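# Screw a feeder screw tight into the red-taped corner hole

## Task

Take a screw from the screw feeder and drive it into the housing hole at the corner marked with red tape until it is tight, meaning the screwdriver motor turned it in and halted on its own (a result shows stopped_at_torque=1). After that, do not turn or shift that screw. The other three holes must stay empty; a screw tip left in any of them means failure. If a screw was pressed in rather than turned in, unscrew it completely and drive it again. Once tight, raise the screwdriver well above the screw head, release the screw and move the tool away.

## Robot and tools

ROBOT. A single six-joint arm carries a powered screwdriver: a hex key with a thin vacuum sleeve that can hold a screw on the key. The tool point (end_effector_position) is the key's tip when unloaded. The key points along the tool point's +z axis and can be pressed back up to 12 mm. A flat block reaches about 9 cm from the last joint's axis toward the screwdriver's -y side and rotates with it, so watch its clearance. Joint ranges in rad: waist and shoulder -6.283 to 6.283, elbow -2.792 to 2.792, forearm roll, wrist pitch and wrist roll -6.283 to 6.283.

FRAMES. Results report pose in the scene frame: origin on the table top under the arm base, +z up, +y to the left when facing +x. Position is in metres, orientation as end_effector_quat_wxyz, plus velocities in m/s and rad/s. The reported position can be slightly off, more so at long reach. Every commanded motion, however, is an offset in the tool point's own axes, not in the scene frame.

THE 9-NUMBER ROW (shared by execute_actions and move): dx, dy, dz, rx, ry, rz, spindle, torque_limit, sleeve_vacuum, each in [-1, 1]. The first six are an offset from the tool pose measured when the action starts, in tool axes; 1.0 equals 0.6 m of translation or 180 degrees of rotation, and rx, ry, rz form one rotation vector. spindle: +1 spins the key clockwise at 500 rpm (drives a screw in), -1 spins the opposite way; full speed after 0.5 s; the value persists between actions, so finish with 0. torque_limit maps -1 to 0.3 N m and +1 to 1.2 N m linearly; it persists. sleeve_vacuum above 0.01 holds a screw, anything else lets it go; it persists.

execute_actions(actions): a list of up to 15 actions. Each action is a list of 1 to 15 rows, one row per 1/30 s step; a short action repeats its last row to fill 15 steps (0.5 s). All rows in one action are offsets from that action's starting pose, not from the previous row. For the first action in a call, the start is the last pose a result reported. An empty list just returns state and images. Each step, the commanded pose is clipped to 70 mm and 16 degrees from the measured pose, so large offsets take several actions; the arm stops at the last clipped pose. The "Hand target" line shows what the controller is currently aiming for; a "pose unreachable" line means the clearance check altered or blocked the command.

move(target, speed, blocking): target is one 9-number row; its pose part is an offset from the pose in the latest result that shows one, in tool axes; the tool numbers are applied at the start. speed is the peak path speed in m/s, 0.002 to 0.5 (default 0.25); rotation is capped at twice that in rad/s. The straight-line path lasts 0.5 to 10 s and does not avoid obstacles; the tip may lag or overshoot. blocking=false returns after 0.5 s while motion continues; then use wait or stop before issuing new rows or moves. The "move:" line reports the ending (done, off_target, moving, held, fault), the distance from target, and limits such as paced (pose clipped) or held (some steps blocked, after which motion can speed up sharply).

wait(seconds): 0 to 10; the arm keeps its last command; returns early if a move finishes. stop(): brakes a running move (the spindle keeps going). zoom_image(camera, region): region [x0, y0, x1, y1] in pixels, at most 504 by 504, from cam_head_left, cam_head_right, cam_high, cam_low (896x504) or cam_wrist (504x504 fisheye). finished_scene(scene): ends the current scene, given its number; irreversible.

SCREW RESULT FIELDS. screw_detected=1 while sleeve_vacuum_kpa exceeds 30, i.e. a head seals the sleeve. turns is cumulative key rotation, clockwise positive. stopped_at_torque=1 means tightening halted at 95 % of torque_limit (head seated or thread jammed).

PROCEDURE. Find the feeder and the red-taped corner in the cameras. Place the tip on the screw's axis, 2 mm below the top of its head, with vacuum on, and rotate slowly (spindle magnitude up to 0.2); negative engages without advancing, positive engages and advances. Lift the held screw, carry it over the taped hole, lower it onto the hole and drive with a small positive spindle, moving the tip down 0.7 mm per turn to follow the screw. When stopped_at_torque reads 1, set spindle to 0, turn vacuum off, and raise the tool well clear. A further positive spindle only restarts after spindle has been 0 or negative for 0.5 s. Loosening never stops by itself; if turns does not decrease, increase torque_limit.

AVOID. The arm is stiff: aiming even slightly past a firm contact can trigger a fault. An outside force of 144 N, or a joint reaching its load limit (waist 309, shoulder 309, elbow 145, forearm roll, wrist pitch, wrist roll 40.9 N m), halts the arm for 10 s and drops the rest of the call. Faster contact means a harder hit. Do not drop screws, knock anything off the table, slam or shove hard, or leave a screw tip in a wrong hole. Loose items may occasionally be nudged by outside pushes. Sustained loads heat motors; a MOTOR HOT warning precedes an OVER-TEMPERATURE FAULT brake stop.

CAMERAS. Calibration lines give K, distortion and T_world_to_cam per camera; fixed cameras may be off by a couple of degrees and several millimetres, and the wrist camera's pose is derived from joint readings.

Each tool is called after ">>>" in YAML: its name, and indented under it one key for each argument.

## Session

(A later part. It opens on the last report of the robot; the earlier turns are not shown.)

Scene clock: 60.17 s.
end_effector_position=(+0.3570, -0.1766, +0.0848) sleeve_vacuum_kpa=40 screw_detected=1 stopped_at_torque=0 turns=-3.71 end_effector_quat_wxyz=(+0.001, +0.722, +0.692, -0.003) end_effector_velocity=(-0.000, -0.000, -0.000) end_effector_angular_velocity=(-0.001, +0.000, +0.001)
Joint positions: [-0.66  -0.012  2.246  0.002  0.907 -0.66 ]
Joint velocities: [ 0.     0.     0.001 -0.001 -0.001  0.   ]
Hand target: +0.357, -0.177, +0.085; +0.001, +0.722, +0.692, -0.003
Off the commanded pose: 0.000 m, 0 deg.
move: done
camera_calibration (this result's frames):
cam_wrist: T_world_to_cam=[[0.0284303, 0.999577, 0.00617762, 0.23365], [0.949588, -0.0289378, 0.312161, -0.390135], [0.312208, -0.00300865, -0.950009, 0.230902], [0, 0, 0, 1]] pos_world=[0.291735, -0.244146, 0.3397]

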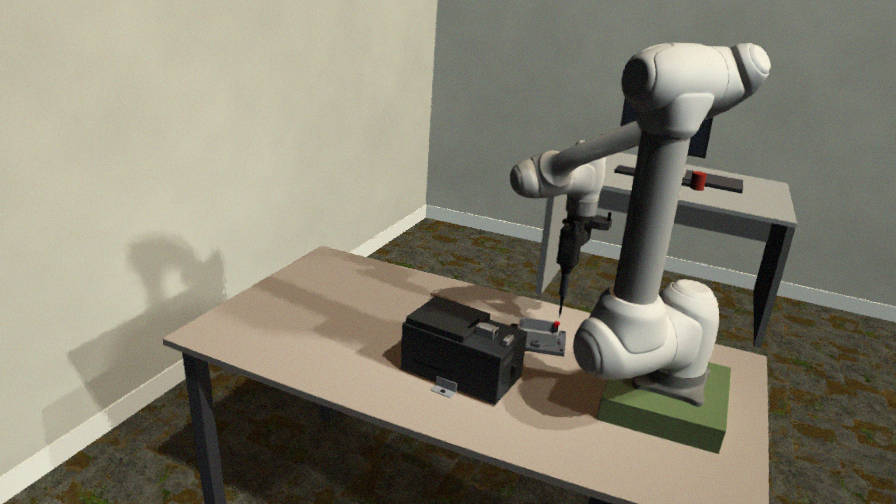

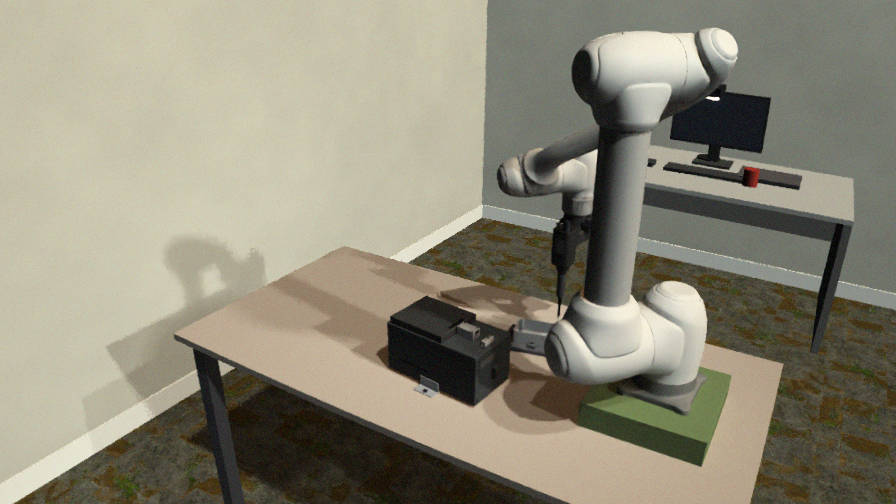

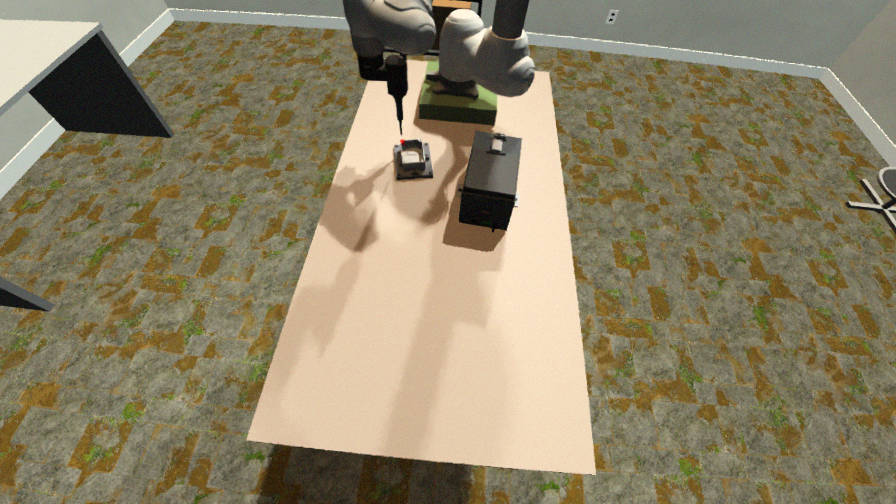

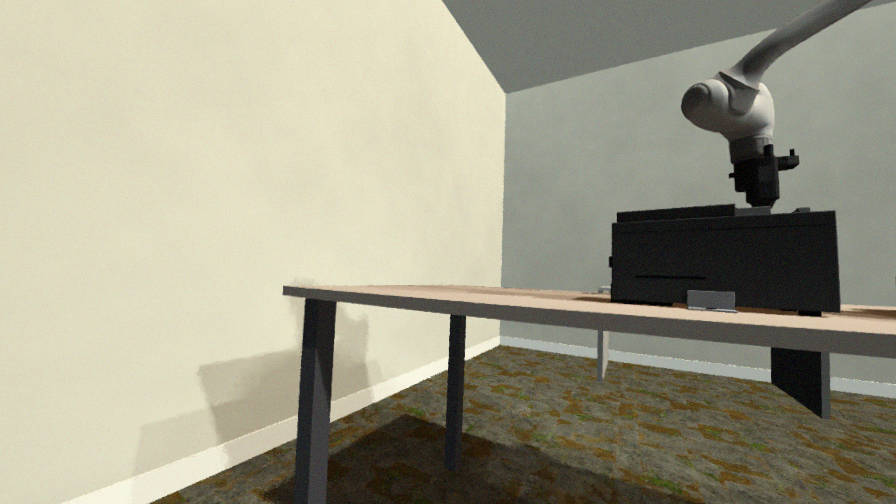

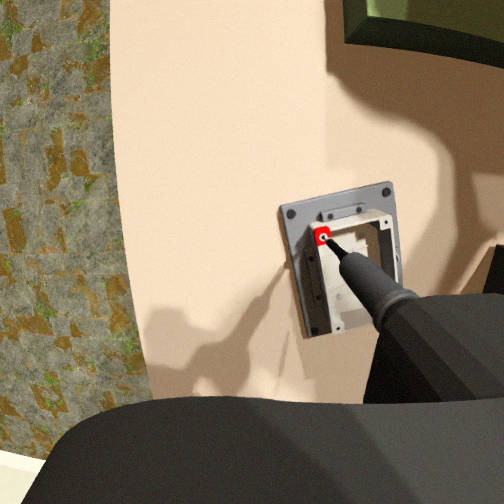

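>>> move:
  target: [0.002,0.002,0.014,0,0,0,0,0,1]
  speed: 0.03

>>> zoom_image:
  camera: "cam_wrist"
  region: [300, 215, 360, 265]

>>> zoom_image:
  camera: "cam_head_left"
  region: [535, 295, 585, 340]

>>> zoom_image:
  camera: "cam_high"
  region: [380, 115, 430, 155]

Scene clock: 65.93 s.
end_effector_position=(+0.3582, -0.1756, +0.0765) sleeve_vacuum_kpa=40 screw_detected=1 stopped_at_torque=0 turns=-3.71 end_effector_quat_wxyz=(+0.001, +0.722, +0.692, -0.003) end_effector_velocity=(+0.001, +0.001, -0.000) end_effector_angular_velocity=(+0.000, -0.001, +0.001)
Joint positions: [-0.656 -0.     2.254  0.002  0.887 -0.656]
Joint velocities: [ 0.002  0.     0.     0.001 -0.001  0.   ]
Hand target: +0.358, -0.176, +0.076; +0.001, +0.722, +0.692, -0.003
Off the commanded pose: 0.000 m, 0 deg.
move: done
camera_calibration (this result's frames):
cam_wrist: T_world_to_cam=[[0.0284359, 0.999577, 0.00614565, 0.232601], [0.949597, -0.0289331, 0.312136, -0.388633], [0.312182, -0.00303998, -0.950017, 0.222565], [0, 0, 0, 1]] pos_world=[0.292949, -0.243071, 0.331318]

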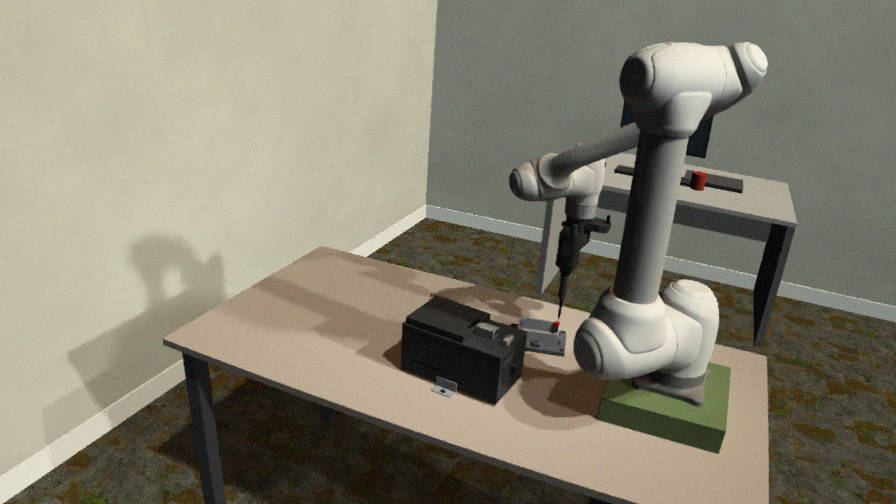

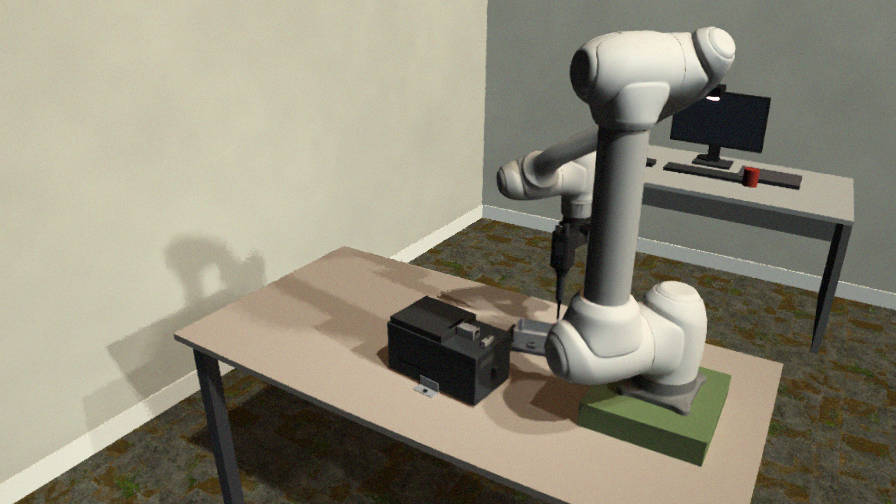

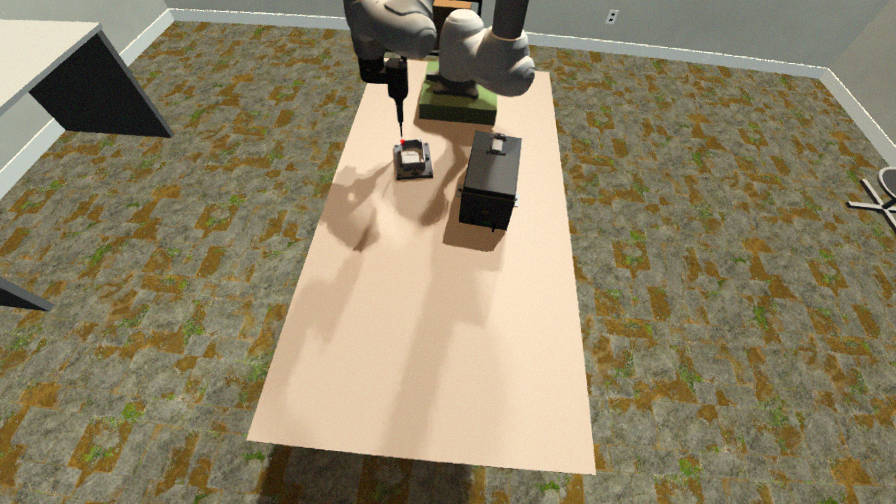

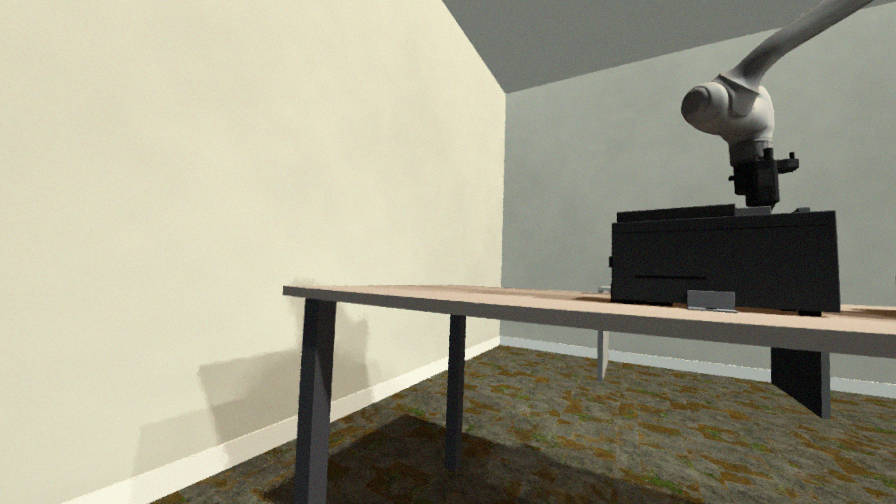

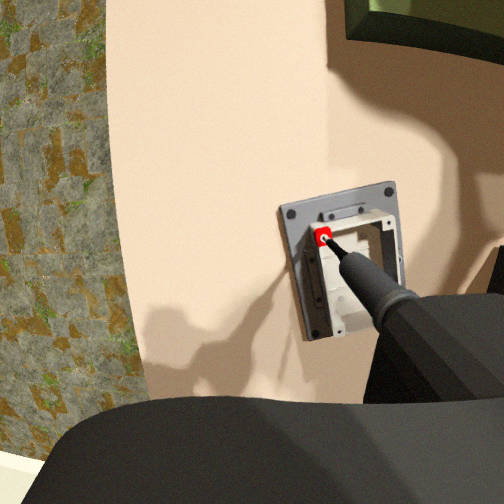

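Region (300, 215, 360, 265) of cam_wrist's 504x504 image, scaled by 8.400, with more detail than that image has.

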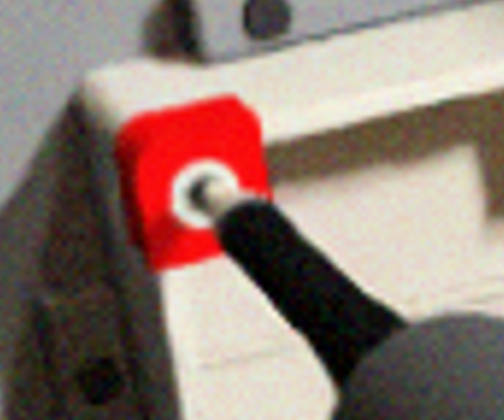

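Region (535, 295, 585, 340) of cam_head_left's 896x504 image, scaled by 10.080, with more detail than that image has; it fills the top 454 rows of this view, and the rest is white.

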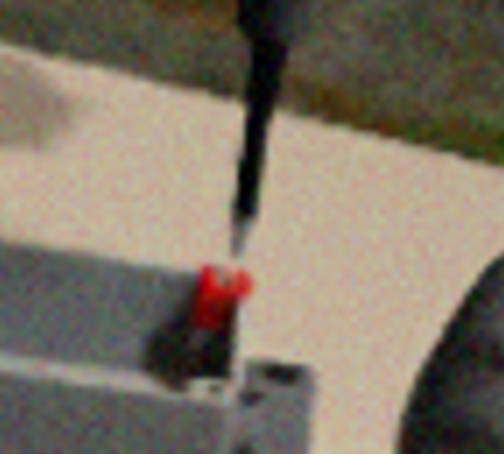

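Region (380, 115, 430, 155) of cam_high's 896x504 image, scaled by 10.080, with more detail than that image has; it fills the top 403 rows of this view, and the rest is white.

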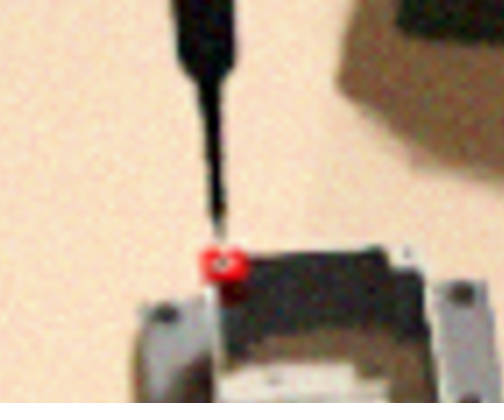

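>>> move:
  target: [0.0012,0.002,0.008,0,0,0,0,0,1]
  speed: 0.02

>>> zoom_image:
  camera: "cam_wrist"
  region: [300, 215, 360, 265]

>>> zoom_image:
  camera: "cam_head_left"
  region: [535, 295, 585, 340]

Scene clock: 70.13 s.
end_effector_position=(+0.3594, -0.1749, +0.0717) sleeve_vacuum_kpa=40 screw_detected=1 stopped_at_torque=0 turns=-3.71 end_effector_quat_wxyz=(+0.001, +0.722, +0.692, -0.003) end_effector_velocity=(+0.000, -0.000, -0.000) end_effector_angular_velocity=(-0.000, -0.000, -0.001)
Joint positions: [-0.653  0.007  2.258  0.002  0.876 -0.653]
Joint velocities: [ 0.     0.     0.     0.    -0.001  0.001]
Hand target: +0.359, -0.175, +0.072; +0.001, +0.722, +0.692, -0.003
Off the commanded pose: 0.000 m, 0 deg.
move: done
camera_calibration (this result's frames):
cam_wrist: T_world_to_cam=[[0.0284708, 0.999576, 0.00615891, 0.231947], [0.949593, -0.0289704, 0.312144, -0.388278], [0.31219, -0.00303854, -0.950015, 0.217632], [0, 0, 0, 1]] pos_world=[0.29416, -0.242436, 0.326524]

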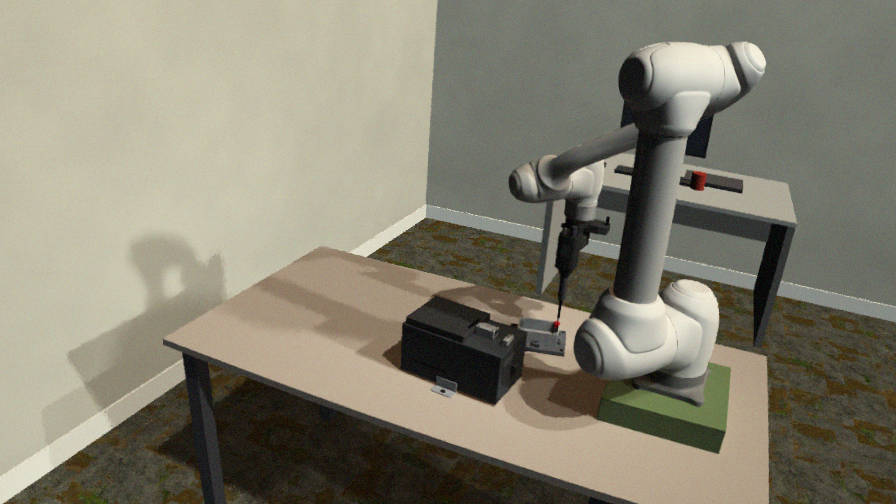

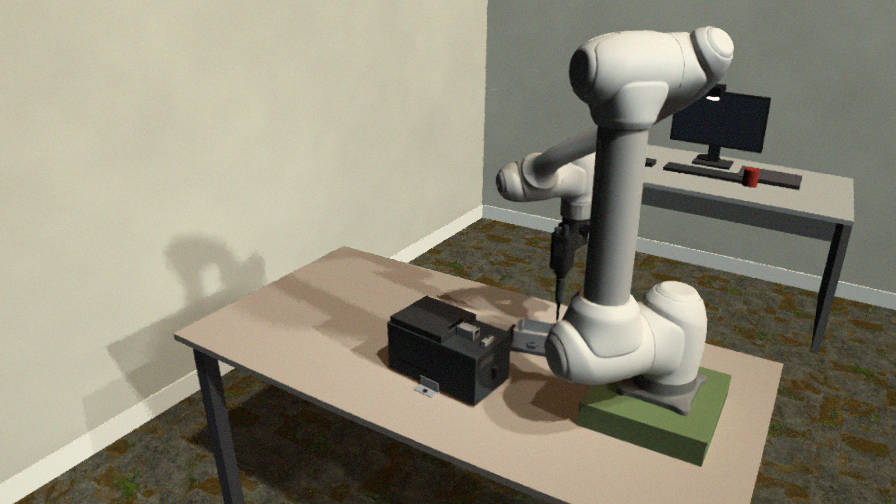

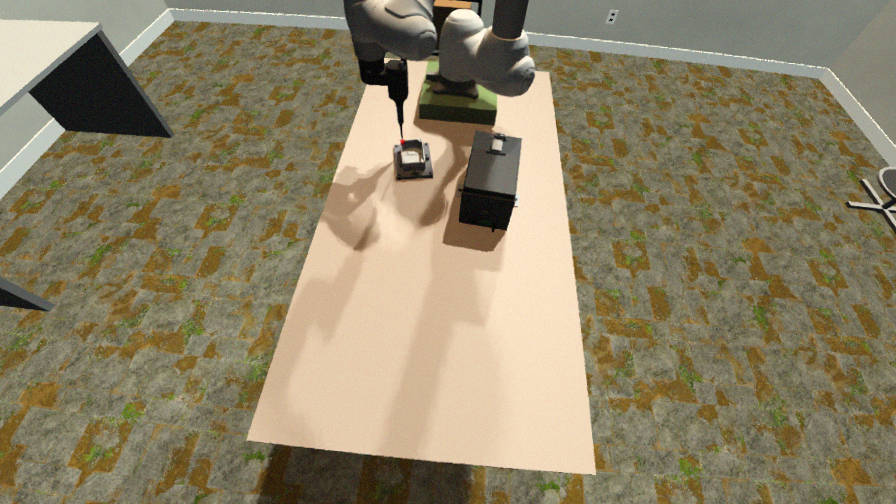

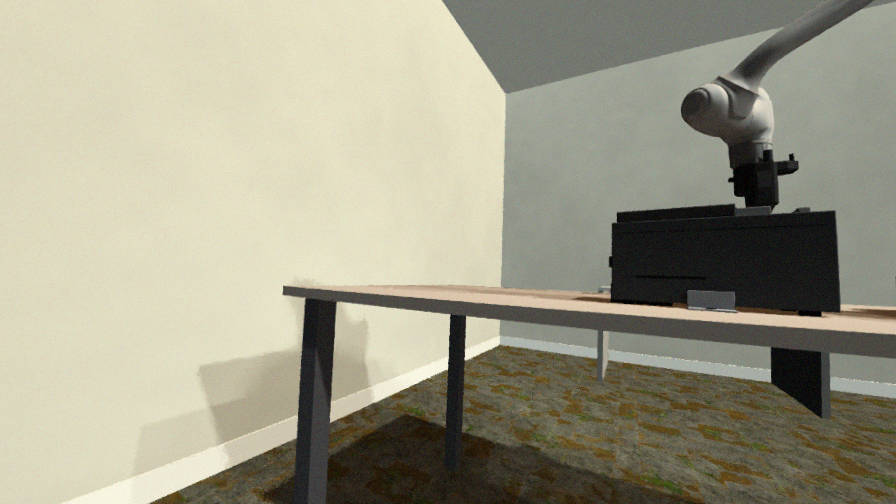

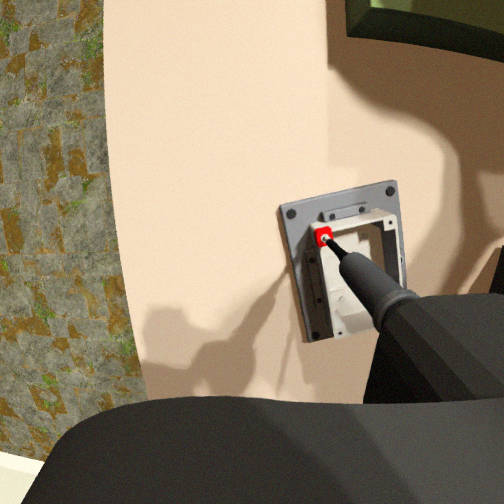

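Region (300, 215, 360, 265) of cam_wrist's 504x504 image, scaled by 8.400, with more detail than that image has.

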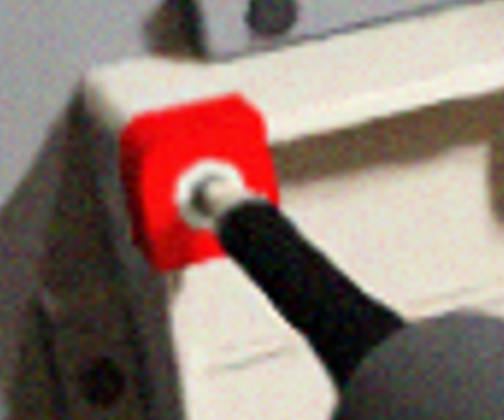

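Region (535, 295, 585, 340) of cam_head_left's 896x504 image, scaled by 10.080, with more detail than that image has; it fills the top 454 rows of this view, and the rest is white.

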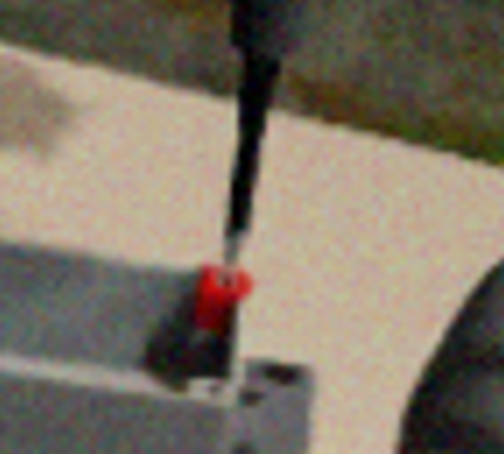

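>>> execute_actions:
  actions:
    - [[0.0003,0.001,0.003,0,0,0,0,0,1]]

>>> move:
  target: [0,0,0.022,0,0,0,0.5,0,1]
  speed: 0.003

>>> zoom_image:
  camera: "cam_wrist"
  region: [300, 215, 360, 265]

Scene clock: 75.33 s.
end_effector_position=(+0.3600, -0.1748, +0.0699) sleeve_vacuum_kpa=40 screw_detected=1 stopped_at_torque=0 turns=-3.71 end_effector_quat_wxyz=(+0.001, +0.722, +0.692, -0.003) end_effector_velocity=(+0.000, +0.000, -0.000) end_effector_angular_velocity=(-0.000, +0.000, +0.000)
Joint positions: [-0.652  0.01   2.259  0.002  0.872 -0.652]
Joint velocities: [ 0.001  0.     0.    -0.     0.     0.001]
Hand target: +0.360, -0.175, +0.070; +0.001, +0.722, +0.692, -0.003
Off the commanded pose: 0.000 m, 0 deg.
camera_calibration (this result's frames):
cam_wrist: T_world_to_cam=[[0.0284551, 0.999576, 0.00613514, 0.231817], [0.949599, -0.0289482, 0.312128, -0.388271], [0.312173, -0.00305571, -0.95002, 0.215736], [0, 0, 0, 1]] pos_world=[0.294758, -0.242299, 0.324721]

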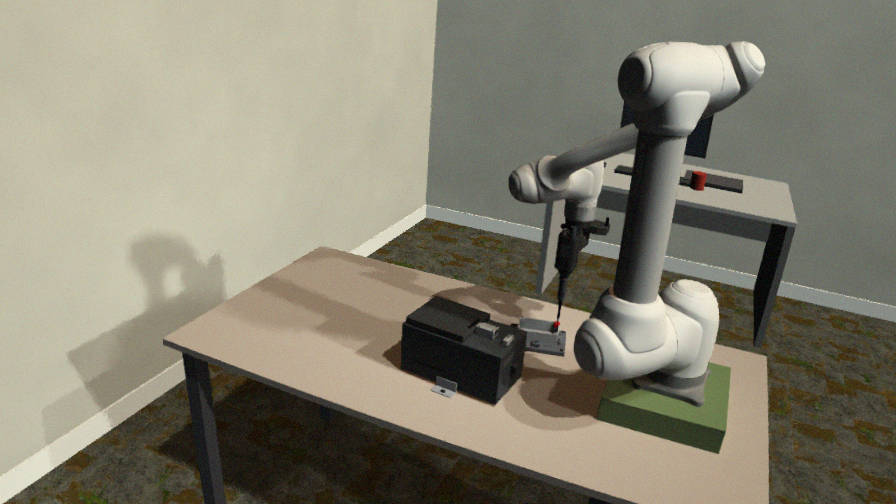

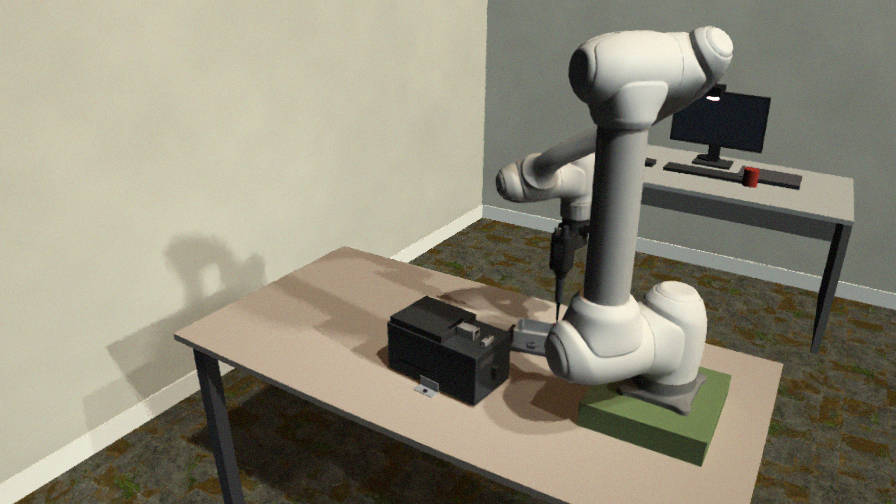

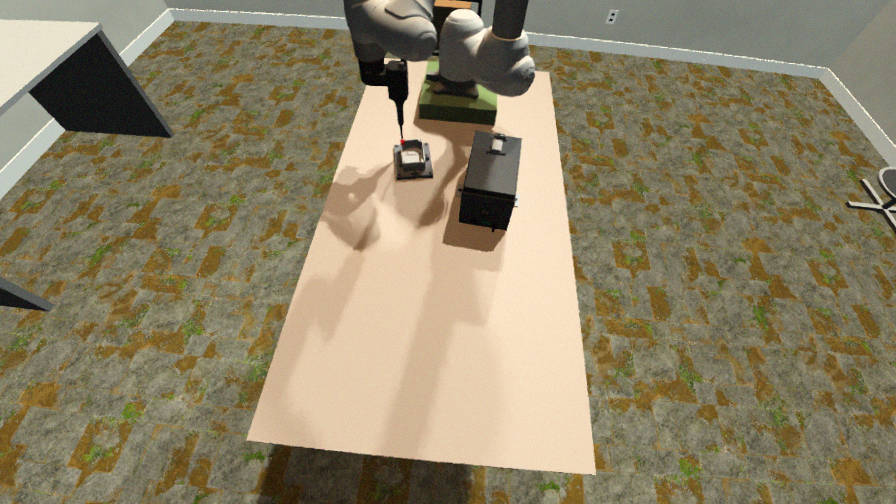

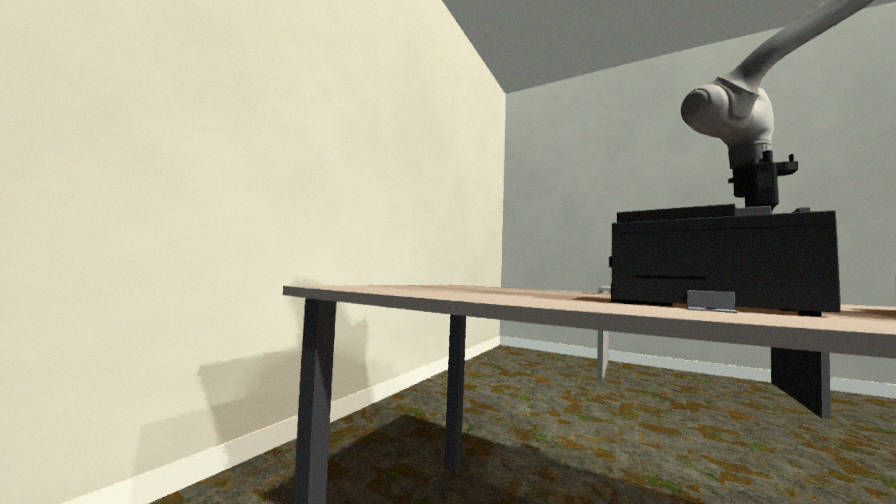

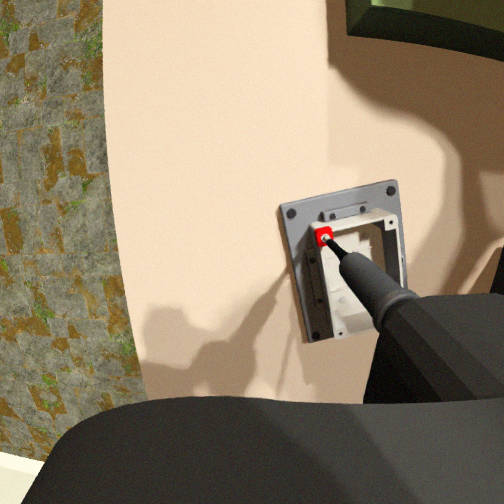

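Scene clock: 79.97 s.
end_effector_position=(+0.3600, -0.1749, +0.0567) sleeve_vacuum_kpa=40 screw_detected=1 stopped_at_torque=0 turns=15.14 end_effector_quat_wxyz=(+0.001, +0.722, +0.692, -0.003) end_effector_velocity=(-0.000, -0.000, -0.000) end_effector_angular_velocity=(-0.000, +0.000, +0.001)
Joint positions: [-0.652  0.028  2.271  0.002  0.841 -0.652]
Joint velocities: [ 0.     0.     0.    -0.001 -0.    -0.   ]
Hand target: +0.360, -0.175, +0.057; +0.001, +0.722, +0.692, -0.003
Off the commanded pose: 0.000 m, 0 deg.
move: done
camera_calibration (this result's frames):
cam_wrist: T_world_to_cam=[[0.0284953, 0.999575, 0.00611114, 0.231998], [0.949605, -0.0289789, 0.312108, -0.384112], [0.312152, -0.00309042, -0.950027, 0.203203], [0, 0, 0, 1]] pos_world=[0.294713, -0.242403, 0.311514]

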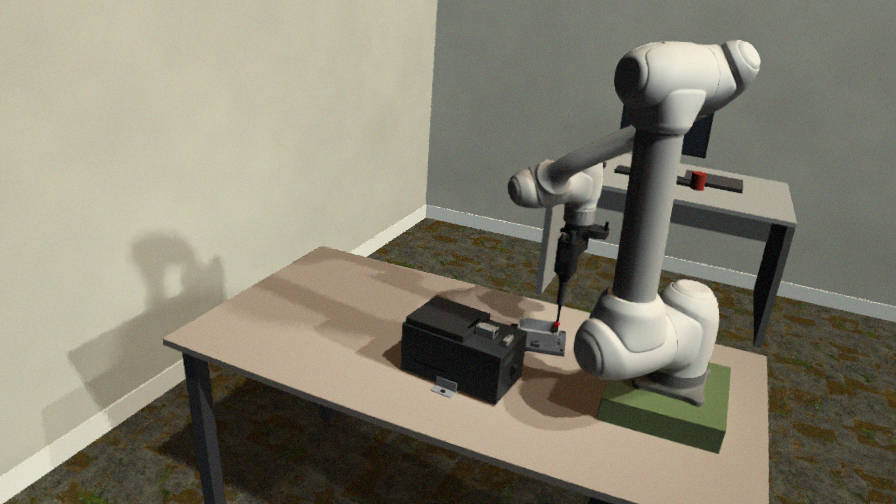

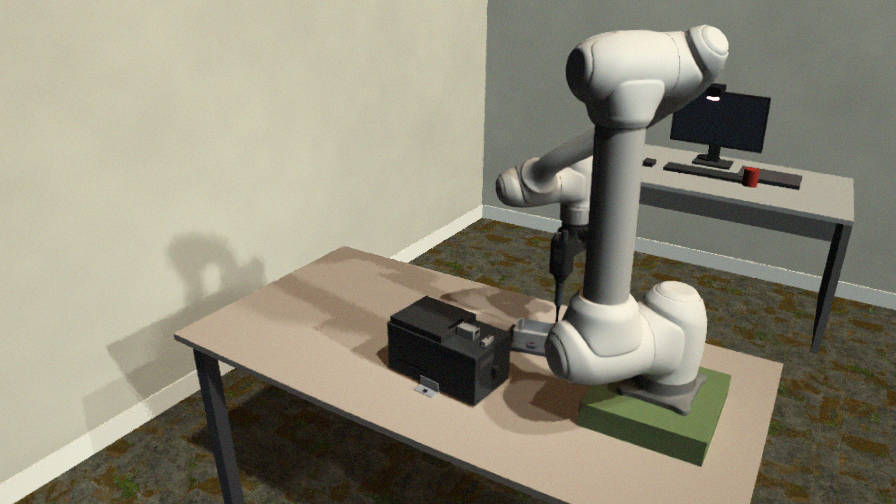

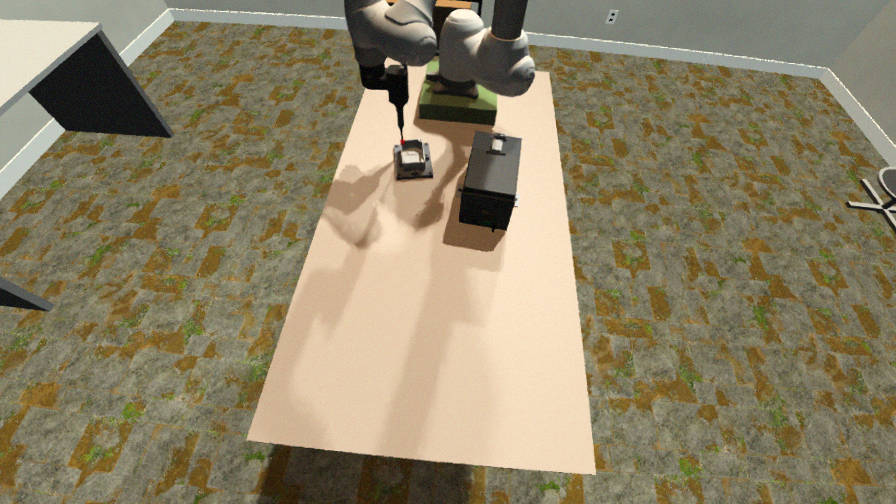

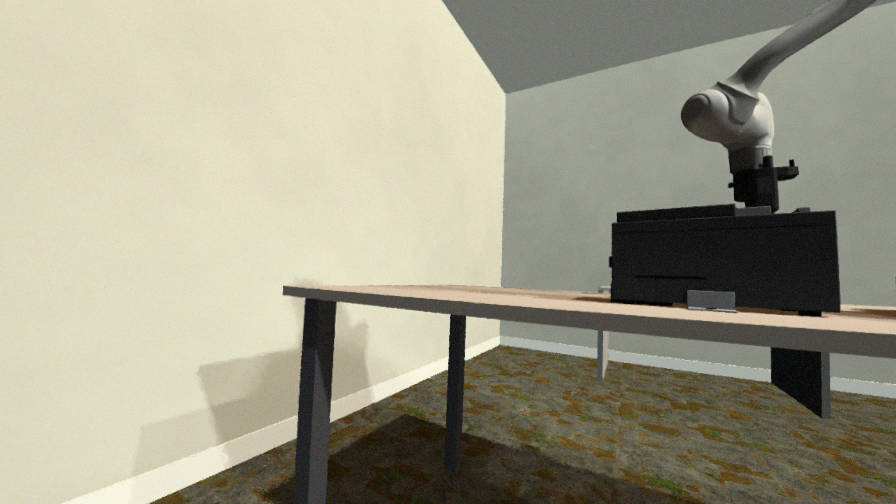

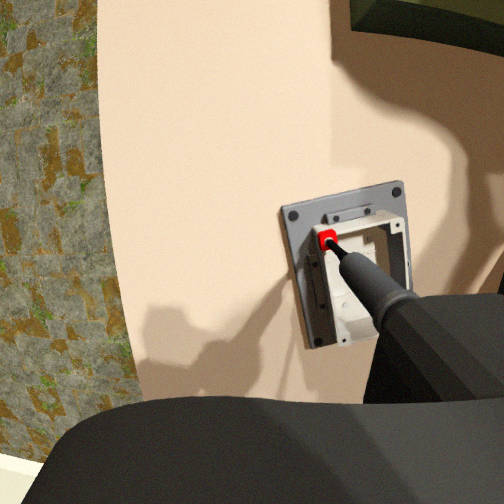

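Region (300, 215, 360, 265) of cam_wrist's 504x504 image, scaled by 8.400, with more detail than that image has.

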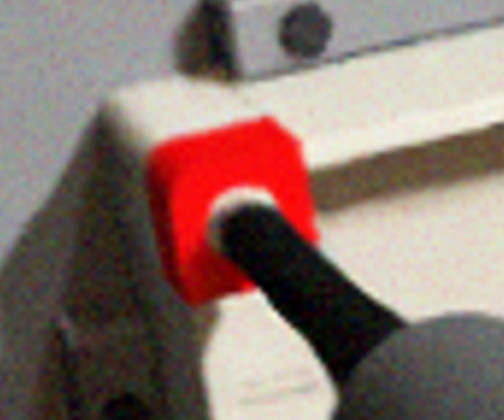

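>>> execute_actions:
  actions:
    - [[0,0,0.005,0,0,0,0.5,0,1]]

Scene clock: 82.50 s.
end_effector_position=(+0.3599, -0.1749, +0.0537) sleeve_vacuum_kpa=40 screw_detected=1 stopped_at_torque=1 turns=15.22 end_effector_quat_wxyz=(+0.001, +0.722, +0.692, -0.003) end_effector_velocity=(+0.000, +0.000, +0.000) end_effector_angular_velocity=(-0.000, -0.000, -0.000)
Joint positions: [-0.652  0.032  2.274  0.002  0.834 -0.652]
Joint velocities: [ 0.001 -0.    -0.    -0.     0.     0.001]
Hand target: +0.360, -0.175, +0.054; +0.001, +0.722, +0.692, -0.003
Off the commanded pose: 0.000 m, 0 deg.
camera_calibration (this result's frames):
cam_wrist: T_world_to_cam=[[0.0285038, 0.999575, 0.00610276, 0.232041], [0.949605, -0.0289844, 0.312107, -0.383168], [0.312151, -0.00310102, -0.950028, 0.200353], [0, 0, 0, 1]] pos_world=[0.294703, -0.242427, 0.308514]

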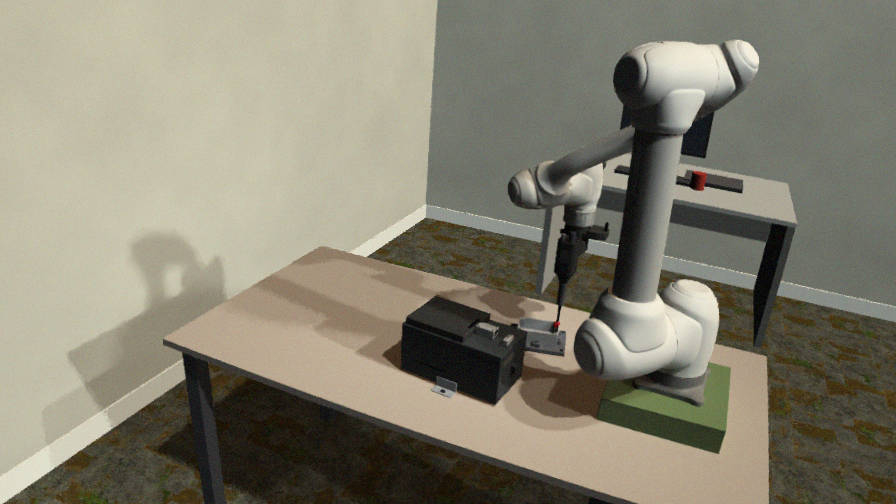

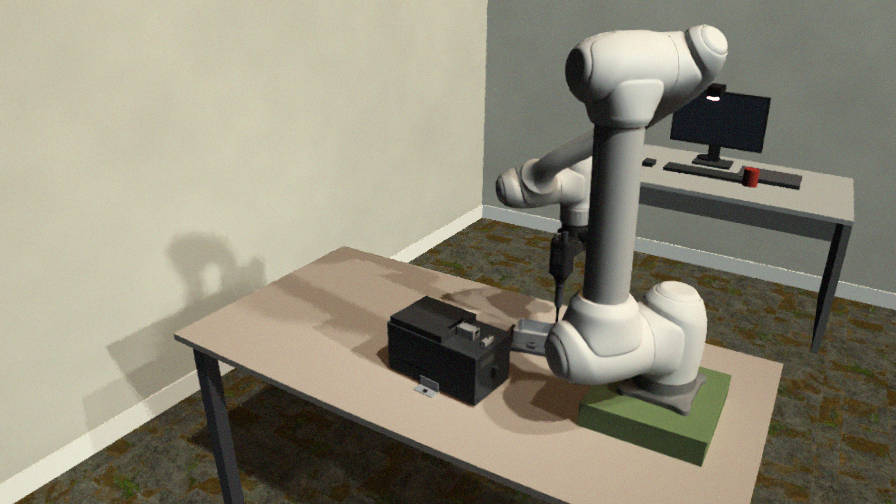

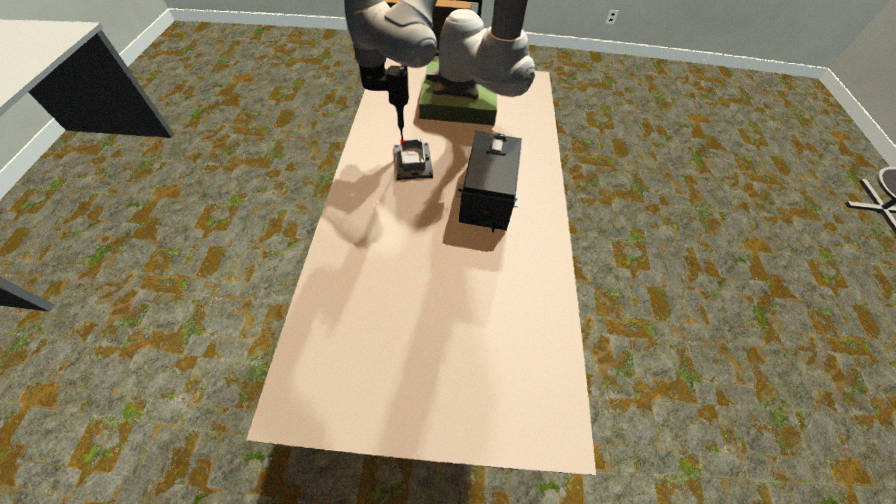

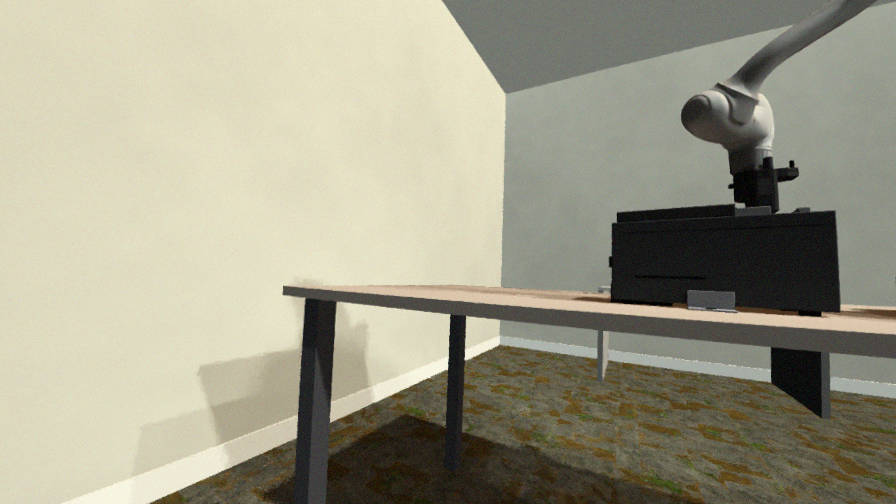

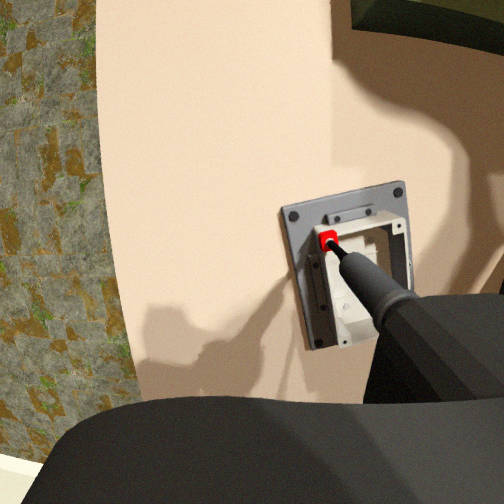

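>>> move:
  target: [0,0,-0.25,0,0,0,0,0,0]
  speed: 0.15

>>> finished_scene:
  scene: 1

Scene clock: 86.47 s.
end_effector_position=(+0.3605, -0.1736, +0.2037) sleeve_vacuum_kpa=0 screw_detected=0 stopped_at_torque=1 turns=15.22 end_effector_quat_wxyz=(+0.001, +0.722, +0.692, -0.003) end_effector_velocity=(+0.000, -0.000, +0.001) end_effector_angular_velocity=(-0.001, +0.000, +0.001)
Joint positions: [-0.651 -0.128  2.104  0.002  1.165 -0.652]
Joint velocities: [ 0.001 -0.001 -0.001 -0.001  0.002  0.   ]
Hand target: +0.360, -0.174, +0.204; +0.001, +0.722, +0.692, -0.003
Off the commanded pose: 0.000 m, 0 deg.
move: done
camera_calibration (this result's frames):
cam_wrist: T_world_to_cam=[[0.028049, 0.999586, 0.00646711, 0.229846], [0.949556, -0.0286655, 0.312286, -0.430443], [0.312342, -0.00261841, -0.949966, 0.342762], [0, 0, 0, 1]] pos_world=[0.295224, -0.241192, 0.458547]

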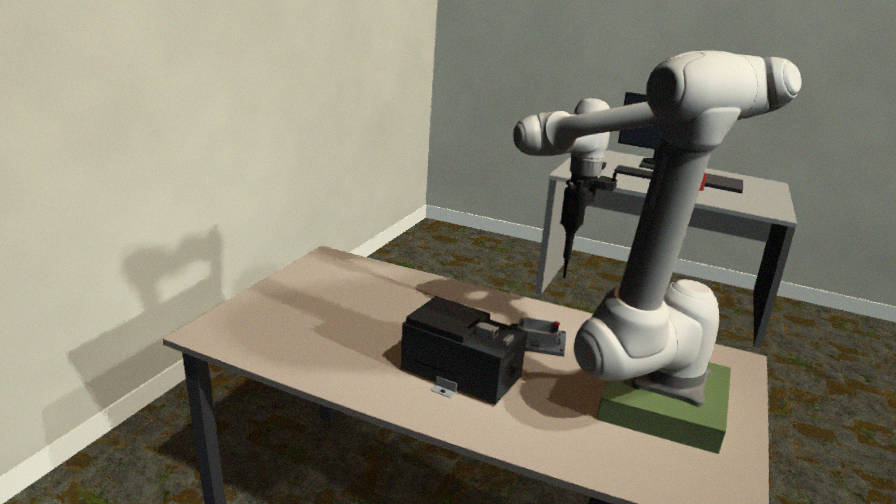

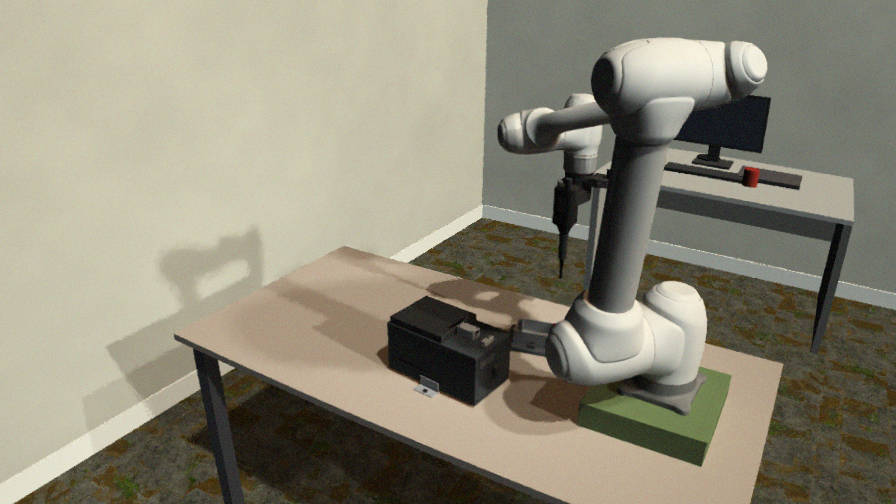

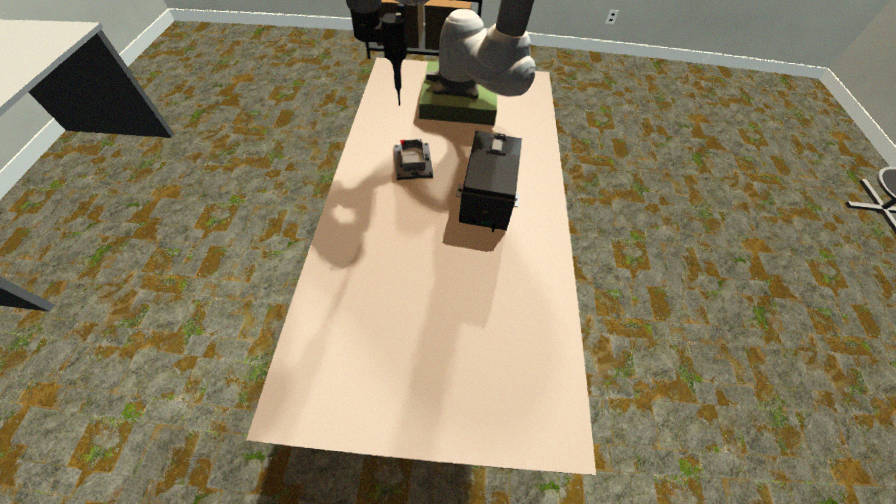

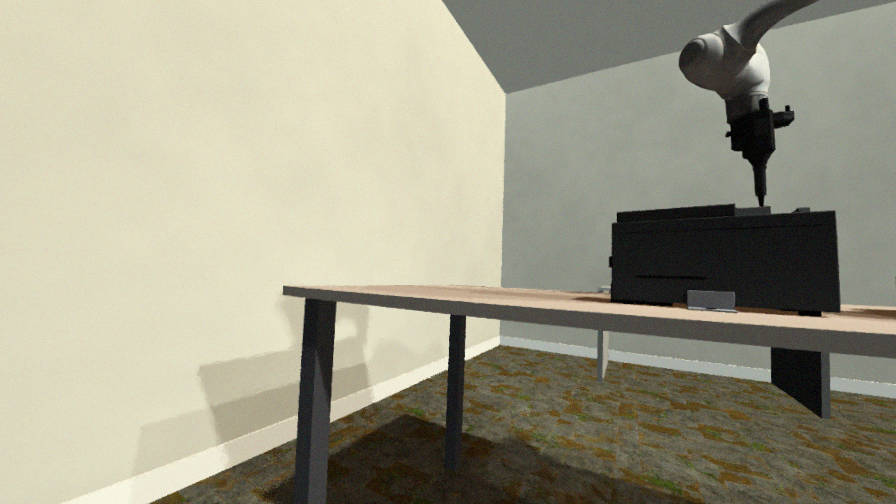

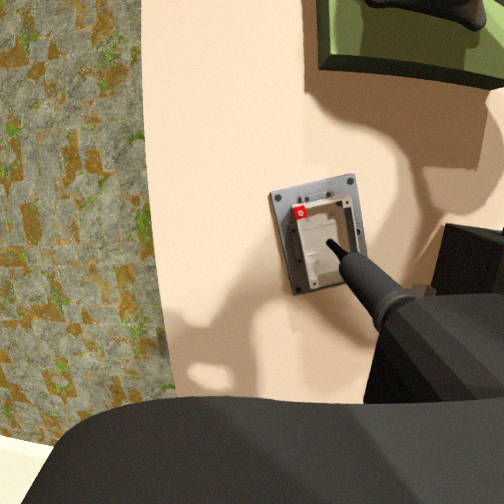

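The scene is finished: the task was done.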